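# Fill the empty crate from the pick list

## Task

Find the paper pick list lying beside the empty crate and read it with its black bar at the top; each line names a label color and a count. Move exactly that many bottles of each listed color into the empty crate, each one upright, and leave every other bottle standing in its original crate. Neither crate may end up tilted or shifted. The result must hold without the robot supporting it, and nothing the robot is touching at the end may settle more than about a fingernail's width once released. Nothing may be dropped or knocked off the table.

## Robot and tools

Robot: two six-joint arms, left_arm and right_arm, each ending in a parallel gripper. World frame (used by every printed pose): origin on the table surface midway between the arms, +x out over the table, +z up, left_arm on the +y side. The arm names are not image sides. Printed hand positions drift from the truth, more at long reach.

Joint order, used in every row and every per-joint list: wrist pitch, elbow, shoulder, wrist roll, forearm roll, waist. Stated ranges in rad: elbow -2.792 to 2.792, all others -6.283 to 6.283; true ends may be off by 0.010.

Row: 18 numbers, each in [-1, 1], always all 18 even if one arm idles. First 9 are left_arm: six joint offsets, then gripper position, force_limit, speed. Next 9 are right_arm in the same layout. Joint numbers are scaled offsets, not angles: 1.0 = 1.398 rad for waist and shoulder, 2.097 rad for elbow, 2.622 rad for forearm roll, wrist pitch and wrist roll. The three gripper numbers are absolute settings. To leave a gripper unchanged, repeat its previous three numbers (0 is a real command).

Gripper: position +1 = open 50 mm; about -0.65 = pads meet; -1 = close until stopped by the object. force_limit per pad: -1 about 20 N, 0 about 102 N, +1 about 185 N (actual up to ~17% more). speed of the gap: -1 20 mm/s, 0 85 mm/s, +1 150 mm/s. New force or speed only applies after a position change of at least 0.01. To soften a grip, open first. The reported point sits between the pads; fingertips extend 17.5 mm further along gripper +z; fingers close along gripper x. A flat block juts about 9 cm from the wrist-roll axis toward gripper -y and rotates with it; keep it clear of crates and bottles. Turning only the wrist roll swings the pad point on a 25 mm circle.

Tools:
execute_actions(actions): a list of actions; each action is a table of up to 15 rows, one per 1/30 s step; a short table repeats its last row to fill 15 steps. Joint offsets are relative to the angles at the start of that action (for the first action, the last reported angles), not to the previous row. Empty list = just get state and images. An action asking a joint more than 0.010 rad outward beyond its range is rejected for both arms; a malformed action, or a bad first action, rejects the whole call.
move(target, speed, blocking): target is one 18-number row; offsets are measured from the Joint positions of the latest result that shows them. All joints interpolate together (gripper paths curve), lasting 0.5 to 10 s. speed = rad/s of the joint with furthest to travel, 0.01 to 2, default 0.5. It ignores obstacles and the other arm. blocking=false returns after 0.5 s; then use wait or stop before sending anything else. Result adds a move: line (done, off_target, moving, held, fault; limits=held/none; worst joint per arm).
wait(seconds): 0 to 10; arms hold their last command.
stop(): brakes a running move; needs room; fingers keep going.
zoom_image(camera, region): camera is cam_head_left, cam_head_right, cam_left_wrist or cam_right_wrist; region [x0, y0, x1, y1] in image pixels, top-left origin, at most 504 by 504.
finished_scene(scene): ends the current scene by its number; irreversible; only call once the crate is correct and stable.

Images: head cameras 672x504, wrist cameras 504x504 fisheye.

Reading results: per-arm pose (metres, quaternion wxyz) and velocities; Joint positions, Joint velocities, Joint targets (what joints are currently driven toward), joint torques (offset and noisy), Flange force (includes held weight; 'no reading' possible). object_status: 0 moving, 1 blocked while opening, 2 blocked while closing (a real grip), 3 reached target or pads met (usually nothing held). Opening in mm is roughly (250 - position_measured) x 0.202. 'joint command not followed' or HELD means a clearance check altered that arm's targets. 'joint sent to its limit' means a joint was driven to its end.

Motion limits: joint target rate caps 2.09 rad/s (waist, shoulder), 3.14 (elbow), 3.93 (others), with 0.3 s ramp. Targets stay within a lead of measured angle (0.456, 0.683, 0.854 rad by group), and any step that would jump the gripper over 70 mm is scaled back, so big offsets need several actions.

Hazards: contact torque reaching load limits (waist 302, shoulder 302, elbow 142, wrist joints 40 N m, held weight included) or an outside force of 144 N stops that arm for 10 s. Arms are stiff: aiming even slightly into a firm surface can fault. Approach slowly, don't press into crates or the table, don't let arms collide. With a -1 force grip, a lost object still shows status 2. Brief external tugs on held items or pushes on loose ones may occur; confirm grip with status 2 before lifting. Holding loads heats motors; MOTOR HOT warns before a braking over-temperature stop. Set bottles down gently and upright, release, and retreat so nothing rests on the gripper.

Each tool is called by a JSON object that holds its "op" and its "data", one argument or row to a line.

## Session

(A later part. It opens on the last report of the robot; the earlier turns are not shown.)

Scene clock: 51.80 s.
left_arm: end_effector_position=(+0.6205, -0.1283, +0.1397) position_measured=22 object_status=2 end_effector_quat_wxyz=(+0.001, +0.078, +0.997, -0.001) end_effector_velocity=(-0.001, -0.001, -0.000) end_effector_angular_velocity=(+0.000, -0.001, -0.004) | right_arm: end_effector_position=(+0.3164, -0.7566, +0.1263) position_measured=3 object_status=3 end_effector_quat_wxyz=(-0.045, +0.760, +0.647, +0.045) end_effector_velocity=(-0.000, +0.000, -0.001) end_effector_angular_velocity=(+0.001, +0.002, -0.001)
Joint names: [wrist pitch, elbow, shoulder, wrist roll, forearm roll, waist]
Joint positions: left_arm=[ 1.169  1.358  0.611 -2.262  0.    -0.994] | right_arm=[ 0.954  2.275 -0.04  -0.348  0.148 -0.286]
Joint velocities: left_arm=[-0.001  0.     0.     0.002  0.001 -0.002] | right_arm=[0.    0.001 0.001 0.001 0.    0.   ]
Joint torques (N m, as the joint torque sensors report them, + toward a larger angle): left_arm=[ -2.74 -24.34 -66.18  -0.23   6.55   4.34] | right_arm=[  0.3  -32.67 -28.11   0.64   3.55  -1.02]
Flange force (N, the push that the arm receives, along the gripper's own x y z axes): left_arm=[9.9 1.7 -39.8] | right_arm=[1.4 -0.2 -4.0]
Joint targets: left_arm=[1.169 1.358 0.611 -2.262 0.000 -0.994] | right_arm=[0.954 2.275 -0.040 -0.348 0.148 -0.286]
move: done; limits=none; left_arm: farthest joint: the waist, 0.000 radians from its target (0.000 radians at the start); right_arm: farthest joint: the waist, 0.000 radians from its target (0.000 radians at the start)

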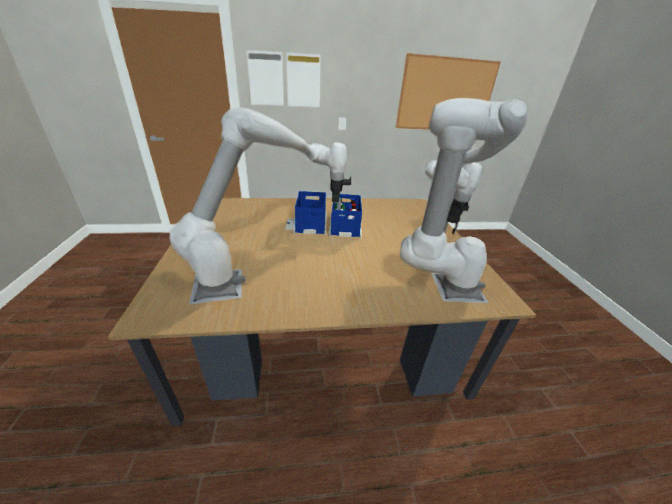

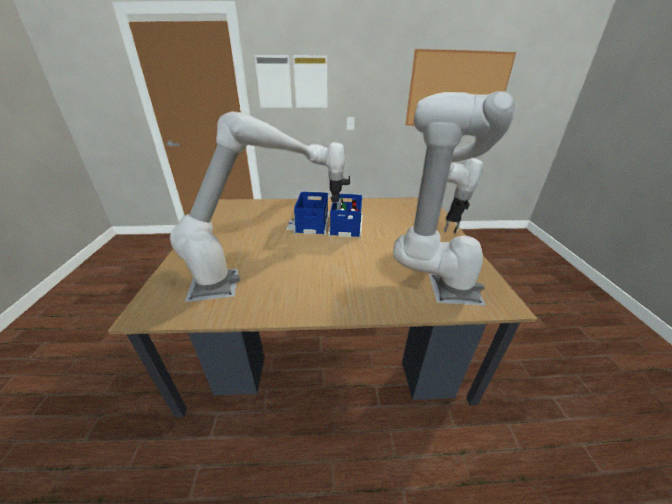

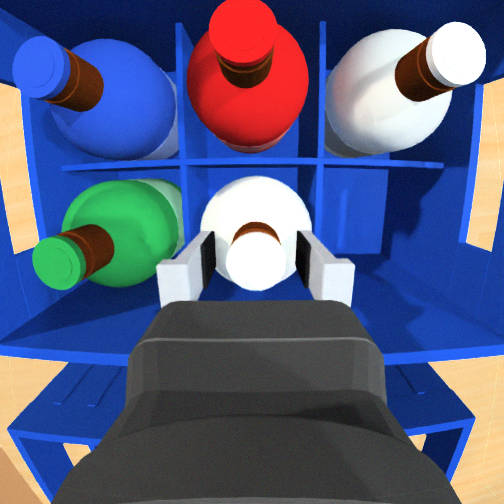

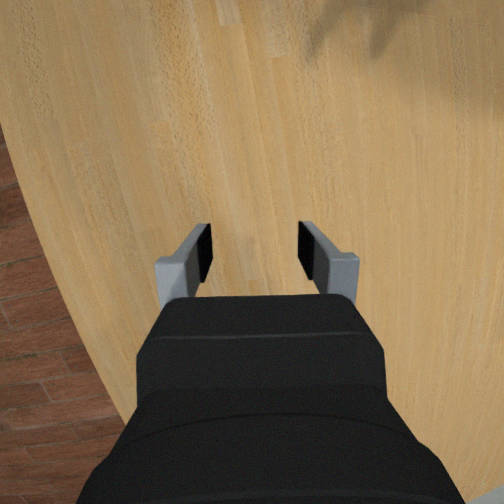

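Tips hit the bottle shoulder. Open, rise to about 0.153, regrip.

{"op": "move", "data": {
  "target": [0.008,-0.0058,-0.0063,0,0,0,1,-0.5,0,0,0,0,0,0,0,1,0,0],
  "speed": 0.1
}}

{"op": "move", "data": {
  "target": [0,0,0,0,0,0,-1,-0.5,0,0,0,0,0,0,0,1,0,0]
}}

Scene clock: 54.57 s.
left_arm: end_effector_position=(+0.6205, -0.1283, +0.1536) position_measured=3 object_status=3 end_effector_quat_wxyz=(+0.001, +0.078, +0.997, -0.001) end_effector_velocity=(+0.001, +0.000, +0.003) end_effector_angular_velocity=(-0.001, -0.002, +0.001) | right_arm: end_effector_position=(+0.3164, -0.7566, +0.1263) position_measured=3 object_status=3 end_effector_quat_wxyz=(-0.045, +0.760, +0.647, +0.045) end_effector_velocity=(+0.000, +0.000, -0.000) end_effector_angular_velocity=(+0.001, +0.000, -0.002)
Joint names: [wrist pitch, elbow, shoulder, wrist roll, forearm roll, waist]
Joint positions: left_arm=[ 1.19   1.346  0.602 -2.262  0.    -0.994] | right_arm=[ 0.954  2.275 -0.04  -0.348  0.148 -0.286]
Joint velocities: left_arm=[ 0.002 -0.002 -0.002 -0.001  0.     0.001] | right_arm=[ 0.    -0.     0.     0.001  0.001 -0.   ]
Joint torques (N m, as the joint torque sensors report them, + toward a larger angle): left_arm=[  -0.15  -40.17 -101.09    0.08    4.12    0.85] | right_arm=[  0.09 -32.9  -30.1   -0.07   4.01   0.48]
Flange force (N, the push that the arm receives, along the gripper's own x y z axes): left_arm=[-1.3 -1.7 -0.7] | right_arm=[-1.3 1.8 -2.8]
Joint targets: left_arm=[1.190 1.346 0.602 -2.262 0.000 -0.994] | right_arm=[0.954 2.275 -0.040 -0.348 0.148 -0.286]
move: done; limits=none; left_arm: farthest joint: the waist, 0.000 radians from its target (0.000 radians at the start); right_arm: farthest joint: the waist, 0.000 radians from its target (0.000 radians at the start)

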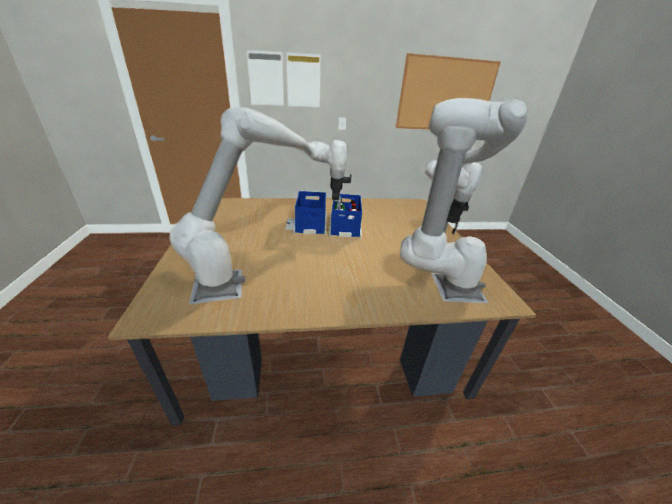

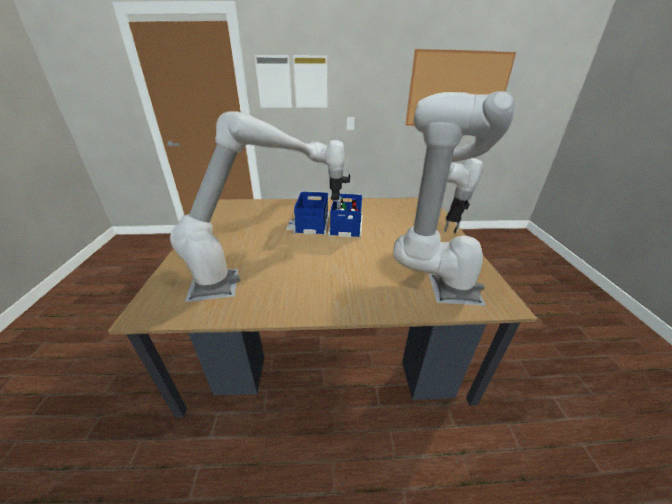

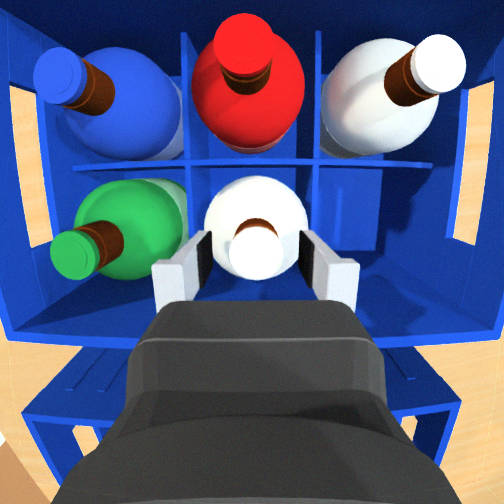

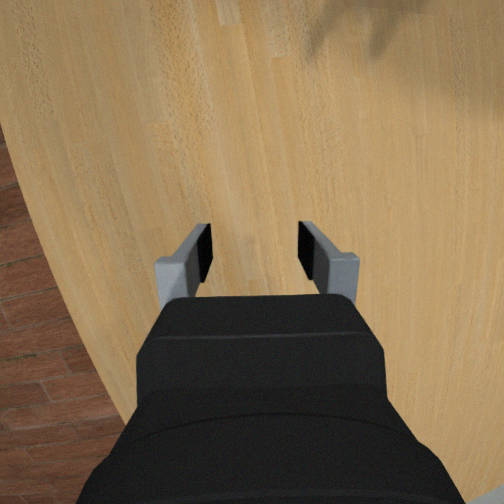

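Scene clock: 55.10 s.
left_arm: end_effector_position=(+0.6205, -0.1283, +0.1536) position_measured=127 object_status=2 end_effector_quat_wxyz=(+0.001, +0.078, +0.997, -0.001) end_effector_velocity=(+0.000, -0.000, -0.000) end_effector_angular_velocity=(-0.000, -0.000, -0.001) | right_arm: end_effector_position=(+0.3164, -0.7566, +0.1263) position_measured=3 object_status=3 end_effector_quat_wxyz=(-0.045, +0.760, +0.647, +0.045) end_effector_velocity=(-0.001, +0.000, -0.001) end_effector_angular_velocity=(+0.001, +0.002, -0.001)
Joint names: [wrist pitch, elbow, shoulder, wrist roll, forearm roll, waist]
Joint positions: left_arm=[ 1.19   1.346  0.602 -2.262  0.    -0.994] | right_arm=[ 0.954  2.275 -0.04  -0.348  0.148 -0.286]
Joint velocities: left_arm=[-0.001 -0.     0.001  0.001  0.     0.   ] | right_arm=[-0.     0.002  0.001  0.     0.001 -0.001]
Joint torques (N m, as the joint torque sensors report them, + toward a larger angle): left_arm=[   0.27  -42.4  -104.1     0.26    4.19   -0.07] | right_arm=[  0.18 -33.2  -27.51   0.26   4.03  -0.07]
Flange force (N, the push that the arm receives, along the gripper's own x y z axes): left_arm=[-0.9 -0.5 4.3] | right_arm=[0.5 -2.5 -5.0]
Joint targets: left_arm=[1.190 1.346 0.602 -2.262 0.000 -0.994] | right_arm=[0.954 2.275 -0.040 -0.348 0.148 -0.286]
move: done; limits=none; left_arm: farthest joint: the waist, 0.000 radians from its target (0.000 radians at the start); right_arm: farthest joint: the waist, 0.000 radians from its target (0.000 radians at the start)

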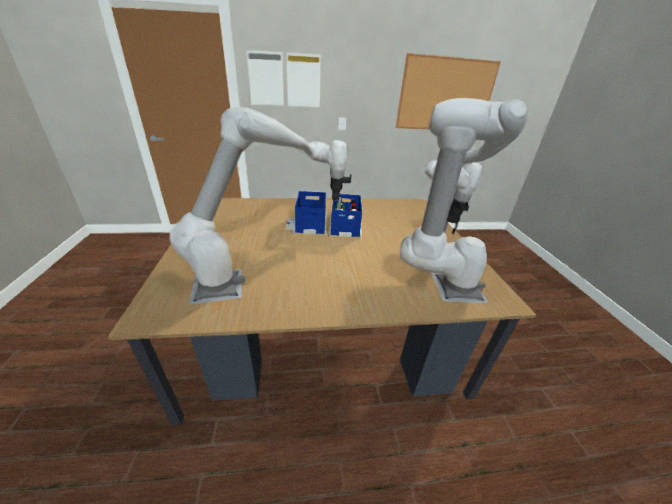

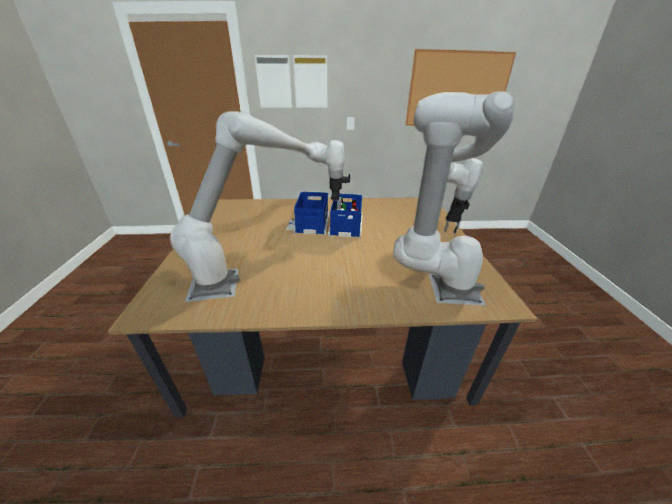

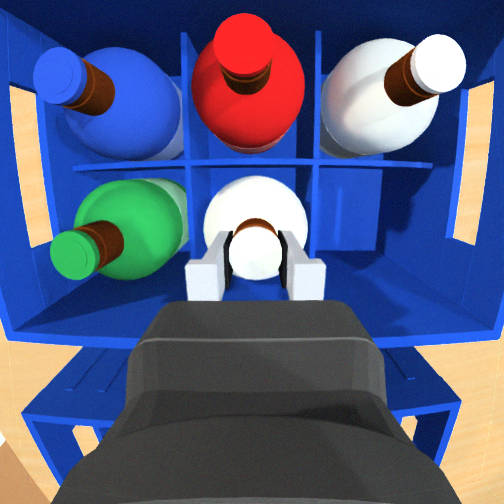

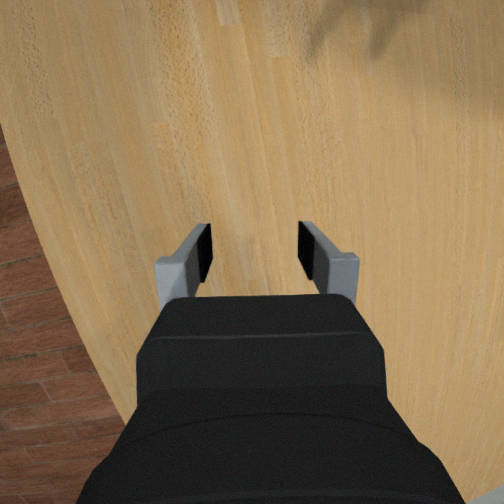

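{"op": "move", "data": {
  "target": [0.0612,-0.0528,-0.035,0,0,0,-1,-0.5,0,0,0,0,0,0,0,1,0,0],
  "speed": 0.25
}}

{"op": "move", "data": {
  "target": [0.0672,-0.0725,-0.0172,0,0,0,-1,-0.5,0,0,0,0,0,0,0,1,0,0],
  "speed": 0.3
}}

{"op": "move", "data": {
  "target": [-0.0352,0.1389,-0.1424,0.0614,0,0.151,-1,-0.5,0,0,0,0,0,0,0,1,0,0],
  "speed": 0.3
}}

Scene clock: 66.47 s.
left_arm: end_effector_position=(+0.6208, -0.1286, +0.2553) position_measured=127 object_status=2 end_effector_quat_wxyz=(+0.001, +0.078, +0.997, -0.001) end_effector_velocity=(-0.001, +0.000, -0.001) end_effector_angular_velocity=(+0.002, +0.002, -0.001) | right_arm: end_effector_position=(+0.3164, -0.7566, +0.1263) position_measured=3 object_status=3 end_effector_quat_wxyz=(-0.045, +0.760, +0.647, +0.045) end_effector_velocity=(+0.001, +0.000, +0.000) end_effector_angular_velocity=(+0.001, -0.001, -0.000)
Joint names: [wrist pitch, elbow, shoulder, wrist roll, forearm roll, waist]
Joint positions: left_arm=[ 1.35   1.235  0.553 -2.262  0.    -0.994] | right_arm=[ 0.954  2.275 -0.04  -0.348  0.148 -0.286]
Joint velocities: left_arm=[ 0.001  0.     0.001  0.001  0.    -0.   ] | right_arm=[-0.    -0.001  0.001  0.     0.001  0.001]
Joint torques (N m, as the joint torque sensors report them, + toward a larger angle): left_arm=[  -0.19  -46.18 -101.04    0.35    4.1     1.49] | right_arm=[  0.   -33.56 -27.19   0.24   3.81   1.04]
Flange force (N, the push that the arm receives, along the gripper's own x y z axes): left_arm=[4.2 1.0 5.8] | right_arm=[-1.5 -4.0 -5.8]
Joint targets: left_arm=[1.350 1.235 0.553 -2.262 0.000 -0.994] | right_arm=[0.954 2.275 -0.040 -0.348 0.148 -0.286]
move: done; limits=none; left_arm: farthest joint: the waist, 0.000 radians from its target (0.000 radians at the start); right_arm: farthest joint: the waist, 0.000 radians from its target (0.000 radians at the start)

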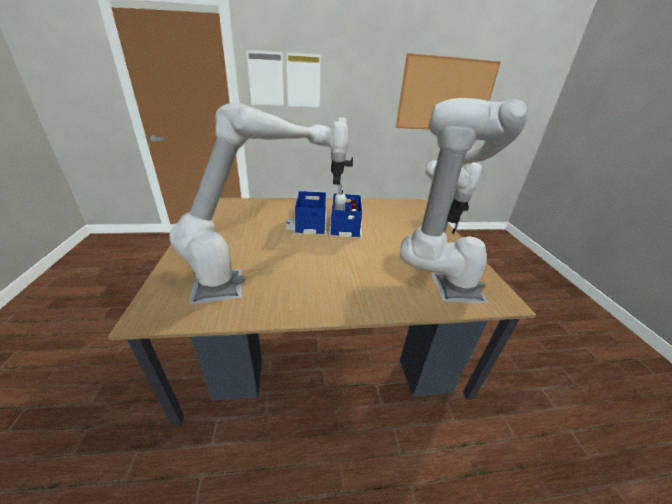

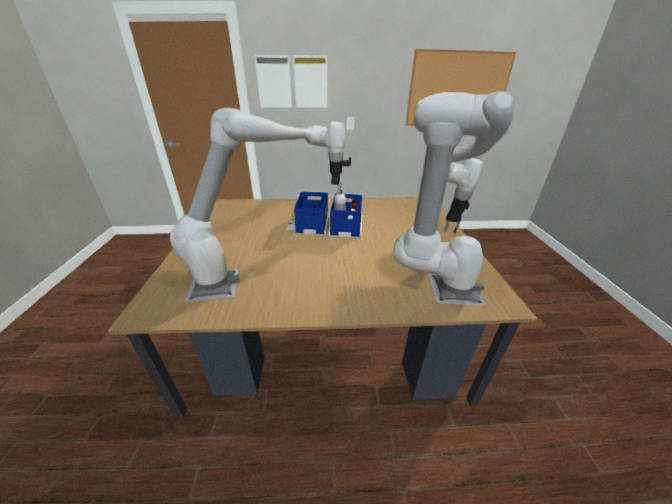

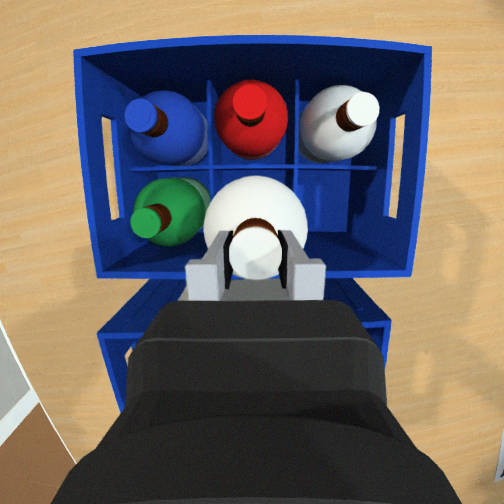

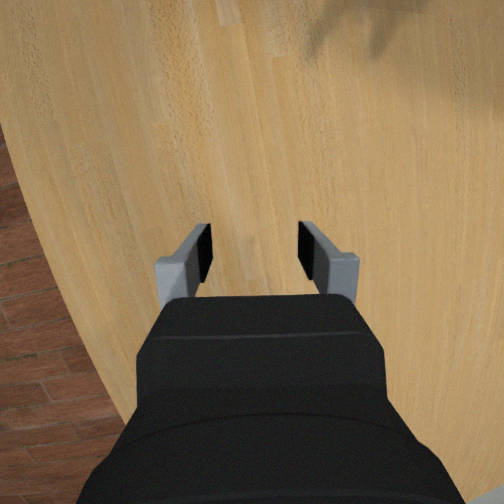

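Scene clock: 67.50 s.
left_arm: end_effector_position=(+0.6208, -0.1286, +0.3604) position_measured=127 object_status=2 end_effector_quat_wxyz=(+0.001, +0.078, +0.997, -0.001) end_effector_velocity=(-0.000, -0.001, +0.001) end_effector_angular_velocity=(-0.002, -0.001, -0.001) | right_arm: end_effector_position=(+0.3164, -0.7566, +0.1263) position_measured=3 object_status=3 end_effector_quat_wxyz=(-0.045, +0.760, +0.647, +0.045) end_effector_velocity=(+0.000, +0.000, -0.000) end_effector_angular_velocity=(+0.000, +0.001, +0.001)
Joint names: [wrist pitch, elbow, shoulder, wrist roll, forearm roll, waist]
Joint positions: left_arm=[ 1.526  1.083  0.529 -2.262  0.    -0.994] | right_arm=[ 0.954  2.275 -0.04  -0.348  0.148 -0.286]
Joint velocities: left_arm=[-0.    -0.002 -0.     0.001 -0.001 -0.   ] | right_arm=[ 0.    -0.     0.001 -0.    -0.     0.001]
Joint torques (N m, as the joint torque sensors report them, + toward a larger angle): left_arm=[  -0.02  -46.62 -103.29    0.18    4.51    2.12] | right_arm=[ -0.18 -33.45 -31.35   0.71   3.57   1.29]
Flange force (N, the push that the arm receives, along the gripper's own x y z axes): left_arm=[-0.7 -3.7 5.5] | right_arm=[-5.0 2.4 -1.2]
Joint targets: left_arm=[1.526 1.083 0.529 -2.262 0.000 -0.994] | right_arm=[0.954 2.275 -0.040 -0.348 0.148 -0.286]
move: done; limits=none; left_arm: farthest joint: the waist, 0.000 radians from its target (0.000 radians at the start); right_arm: farthest joint: the waist, 0.000 radians from its target (0.000 radians at the start)

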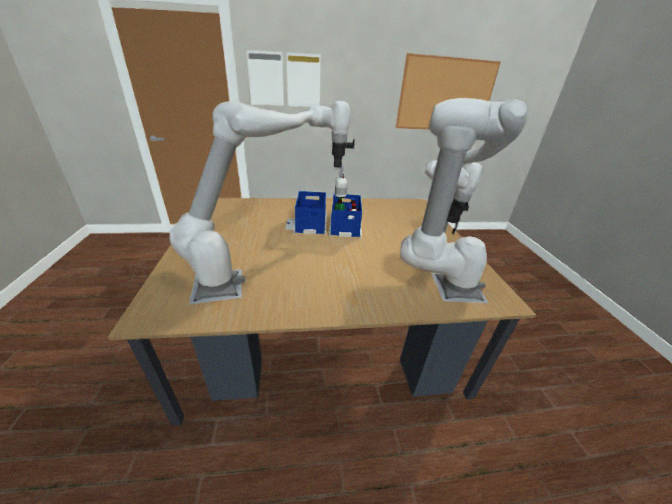

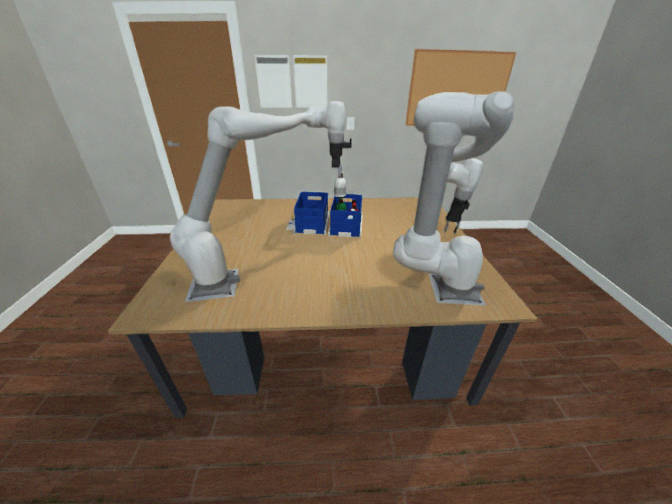

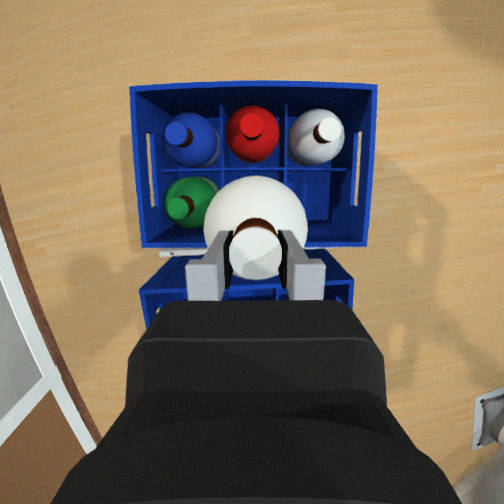

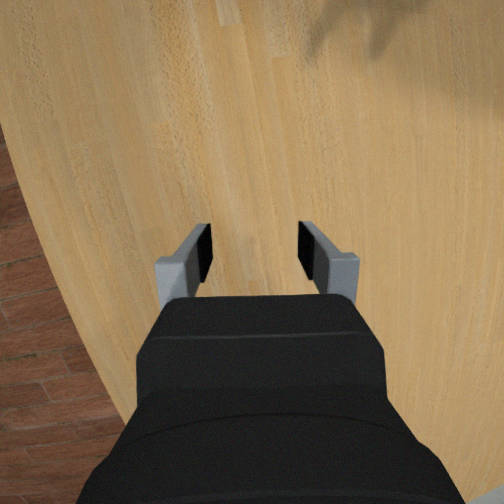

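Scene clock: 68.90 s.
left_arm: end_effector_position=(+0.6472, +0.0809, +0.3604) position_measured=127 object_status=2 end_effector_quat_wxyz=(+0.001, +0.053, +0.999, -0.001) end_effector_velocity=(-0.001, +0.000, +0.000) end_effector_angular_velocity=(-0.000, +0.001, +0.001) | right_arm: end_effector_position=(+0.3164, -0.7566, +0.1263) position_measured=3 object_status=3 end_effector_quat_wxyz=(-0.045, +0.760, +0.647, +0.045) end_effector_velocity=(-0.000, +0.000, -0.000) end_effector_angular_velocity=(+0.000, +0.001, -0.000)
Joint names: [wrist pitch, elbow, shoulder, wrist roll, forearm roll, waist]
Joint positions: left_arm=[ 1.434  1.374  0.33  -2.101  0.    -0.783] | right_arm=[ 0.954  2.275 -0.04  -0.348  0.148 -0.286]
Joint velocities: left_arm=[ 0.     0.001 -0.001 -0.001 -0.001 -0.   ] | right_arm=[ 0.     0.001 -0.     0.001 -0.     0.   ]
Joint torques (N m, as the joint torque sensors report them, + toward a larger angle): left_arm=[ -0.07 -46.36 -82.46   0.11   4.35   1.81] | right_arm=[  0.24 -31.89 -28.51   0.44   3.66   2.13]
Flange force (N, the push that the arm receives, along the gripper's own x y z axes): left_arm=[0.4 -2.9 5.5] | right_arm=[-5.7 -0.5 -5.6]
Joint targets: left_arm=[1.434 1.374 0.330 -2.101 0.000 -0.783] | right_arm=[0.954 2.275 -0.040 -0.348 0.148 -0.286]
move: done; limits=none; left_arm: farthest joint: the waist, 0.000 radians from its target (0.211 radians at the start); right_arm: farthest joint: the waist, 0.000 radians from its target (0.000 radians at the start)

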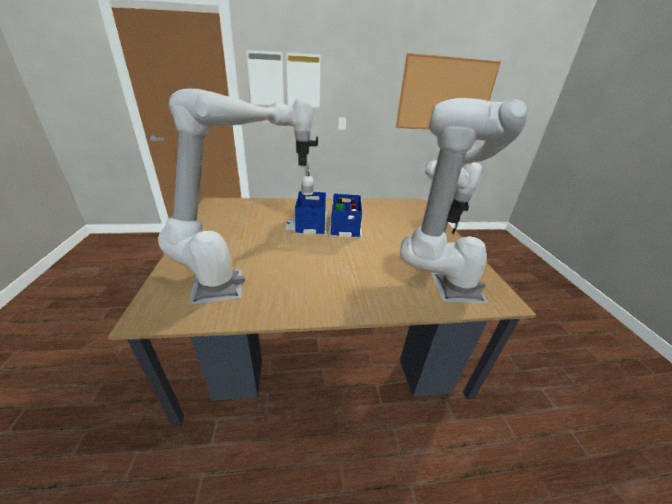

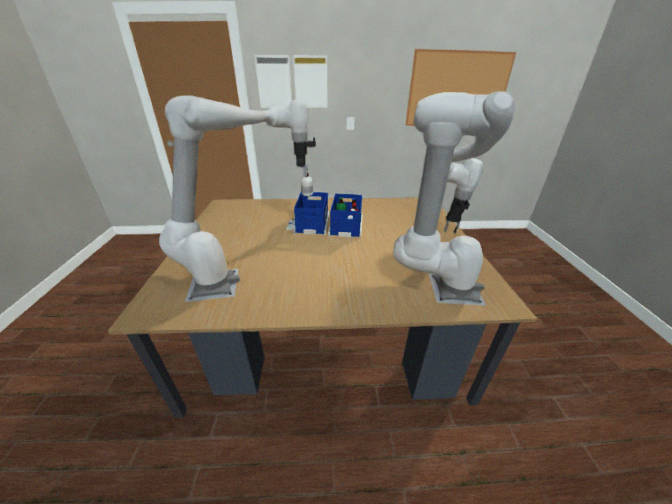

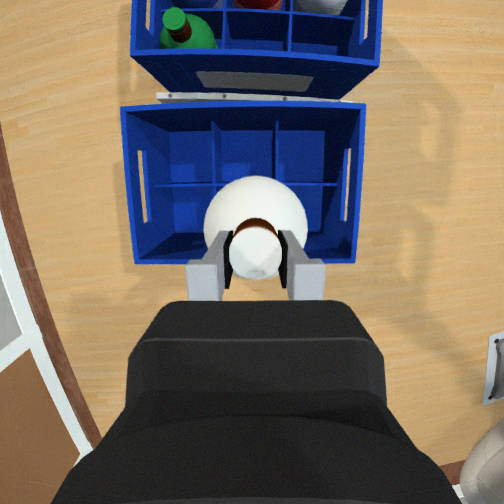

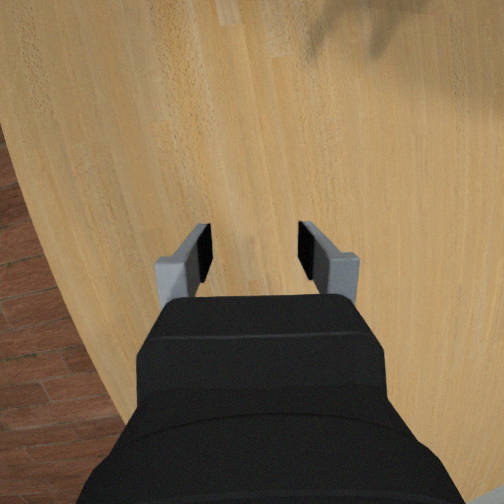

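{"op": "move", "data": {
  "target": [-0.0673,0.0651,0.0293,0.0112,0,0.021,-1,-0.5,0,0,0,0,0,0,0,1,0,0],
  "speed": 0.2
}}

Scene clock: 75.77 s.
left_arm: end_effector_position=(+0.6606, +0.0986, +0.2551) position_measured=127 object_status=2 end_effector_quat_wxyz=(+0.001, +0.053, +0.999, -0.000) end_effector_velocity=(-0.000, -0.000, -0.001) end_effector_angular_velocity=(-0.001, -0.001, -0.001) | right_arm: end_effector_position=(+0.3164, -0.7566, +0.1263) position_measured=3 object_status=3 end_effector_quat_wxyz=(-0.045, +0.760, +0.647, +0.045) end_effector_velocity=(+0.001, -0.001, +0.001) end_effector_angular_velocity=(+0.000, -0.002, -0.000)
Joint names: [wrist pitch, elbow, shoulder, wrist roll, forearm roll, waist]
Joint positions: left_arm=[ 1.258  1.511  0.371 -2.072  0.    -0.754] | right_arm=[ 0.954  2.275 -0.04  -0.348  0.148 -0.286]
Joint velocities: left_arm=[-0.002  0.002 -0.     0.001 -0.    -0.   ] | right_arm=[ 0.    -0.002  0.    -0.001  0.001 -0.001]
Joint torques (N m, as the joint torque sensors report them, + toward a larger angle): left_arm=[  0.31 -44.66 -84.14   0.13   4.05   0.42] | right_arm=[  0.03 -33.32 -28.82   0.11   3.91  -0.09]
Flange force (N, the push that the arm receives, along the gripper's own x y z axes): left_arm=[1.2 -0.4 5.6] | right_arm=[0.2 -0.4 -3.6]
Joint targets: left_arm=[1.257 1.511 0.371 -2.072 0.000 -0.754] | right_arm=[0.954 2.275 -0.040 -0.348 0.148 -0.286]
move: done; limits=none; left_arm: farthest joint: the waist, 0.000 radians from its target (0.030 radians at the start); right_arm: farthest joint: the waist, 0.000 radians from its target (0.000 radians at the start)

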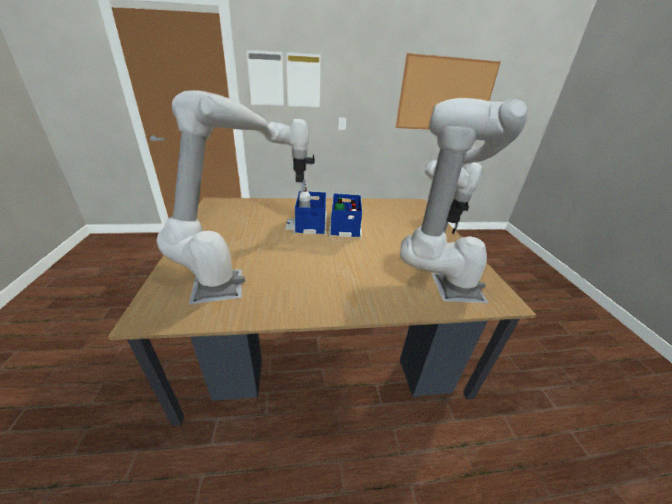

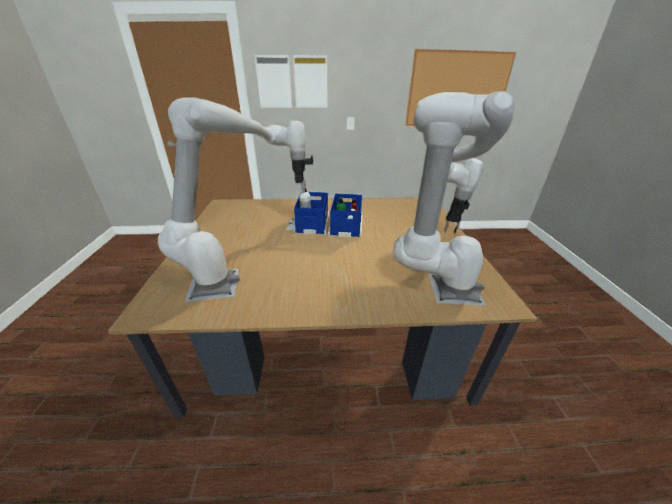

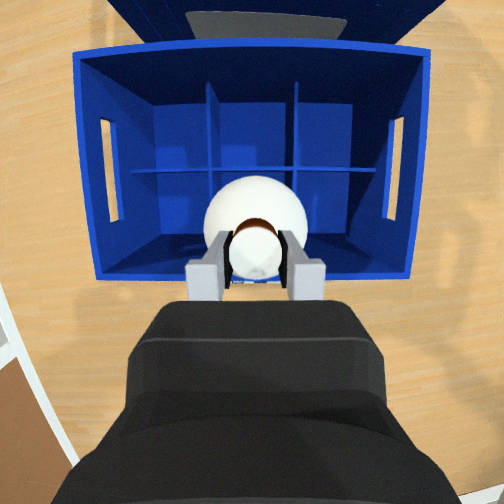

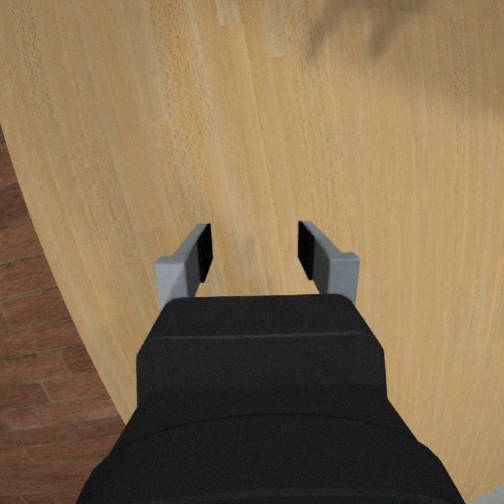

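{"op": "move", "data": {
  "target": [-0.0624,0.0485,0.0436,0,0,0,-1,-0.5,0,0,0,0,0,0,0,1,0,0],
  "speed": 0.15
}}

Scene clock: 80.67 s.
left_arm: end_effector_position=(+0.6609, +0.0984, +0.1565) position_measured=127 object_status=2 end_effector_quat_wxyz=(+0.001, +0.053, +0.999, -0.001) end_effector_velocity=(-0.001, -0.000, -0.001) end_effector_angular_velocity=(+0.001, +0.000, -0.000) | right_arm: end_effector_position=(+0.3164, -0.7566, +0.1263) position_measured=3 object_status=3 end_effector_quat_wxyz=(-0.045, +0.760, +0.647, +0.045) end_effector_velocity=(-0.000, +0.000, -0.000) end_effector_angular_velocity=(+0.001, +0.000, -0.001)
Joint names: [wrist pitch, elbow, shoulder, wrist roll, forearm roll, waist]
Joint positions: left_arm=[ 1.094  1.613  0.432 -2.072  0.    -0.754] | right_arm=[ 0.954  2.275 -0.04  -0.348  0.148 -0.286]
Joint velocities: left_arm=[-0.001  0.002  0.    -0.001  0.    -0.001] | right_arm=[ 0.     0.001 -0.    -0.     0.001 -0.   ]
Joint torques (N m, as the joint torque sensors report them, + toward a larger angle): left_arm=[ -0.07 -42.59 -88.55   0.     3.98   0.95] | right_arm=[ -0.12 -32.52 -27.3    0.19   3.7    0.23]
Flange force (N, the push that the arm receives, along the gripper's own x y z axes): left_arm=[1.1 -1.1 7.1] | right_arm=[0.4 -2.3 -7.2]
Joint targets: left_arm=[1.094 1.613 0.432 -2.072 0.000 -0.754] | right_arm=[0.954 2.275 -0.040 -0.348 0.148 -0.286]
move: done; limits=none; left_arm: farthest joint: the waist, 0.000 radians from its target (0.000 radians at the start); right_arm: farthest joint: the waist, 0.000 radians from its target (0.000 radians at the start)

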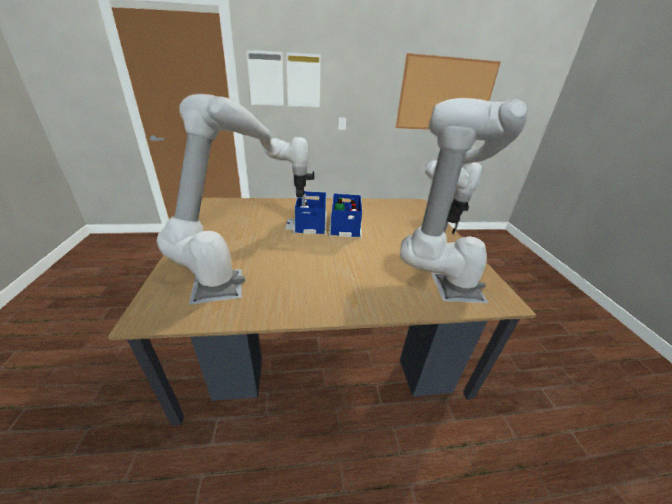

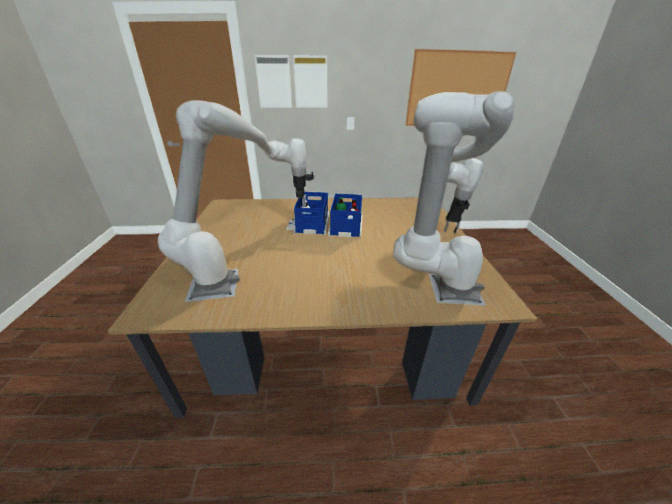

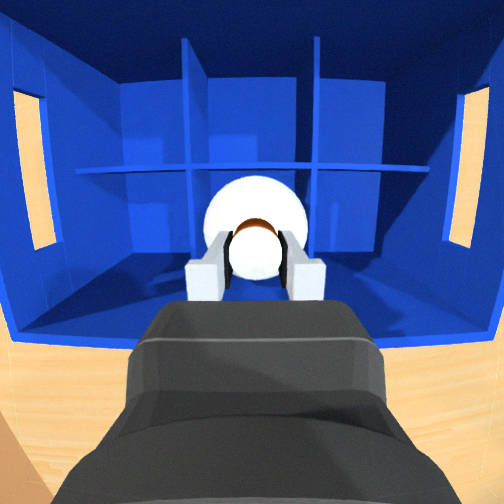

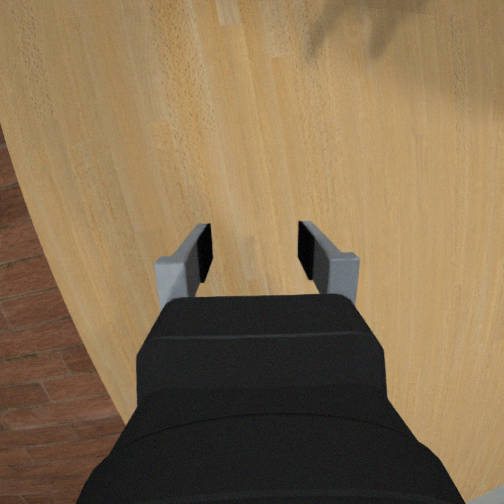

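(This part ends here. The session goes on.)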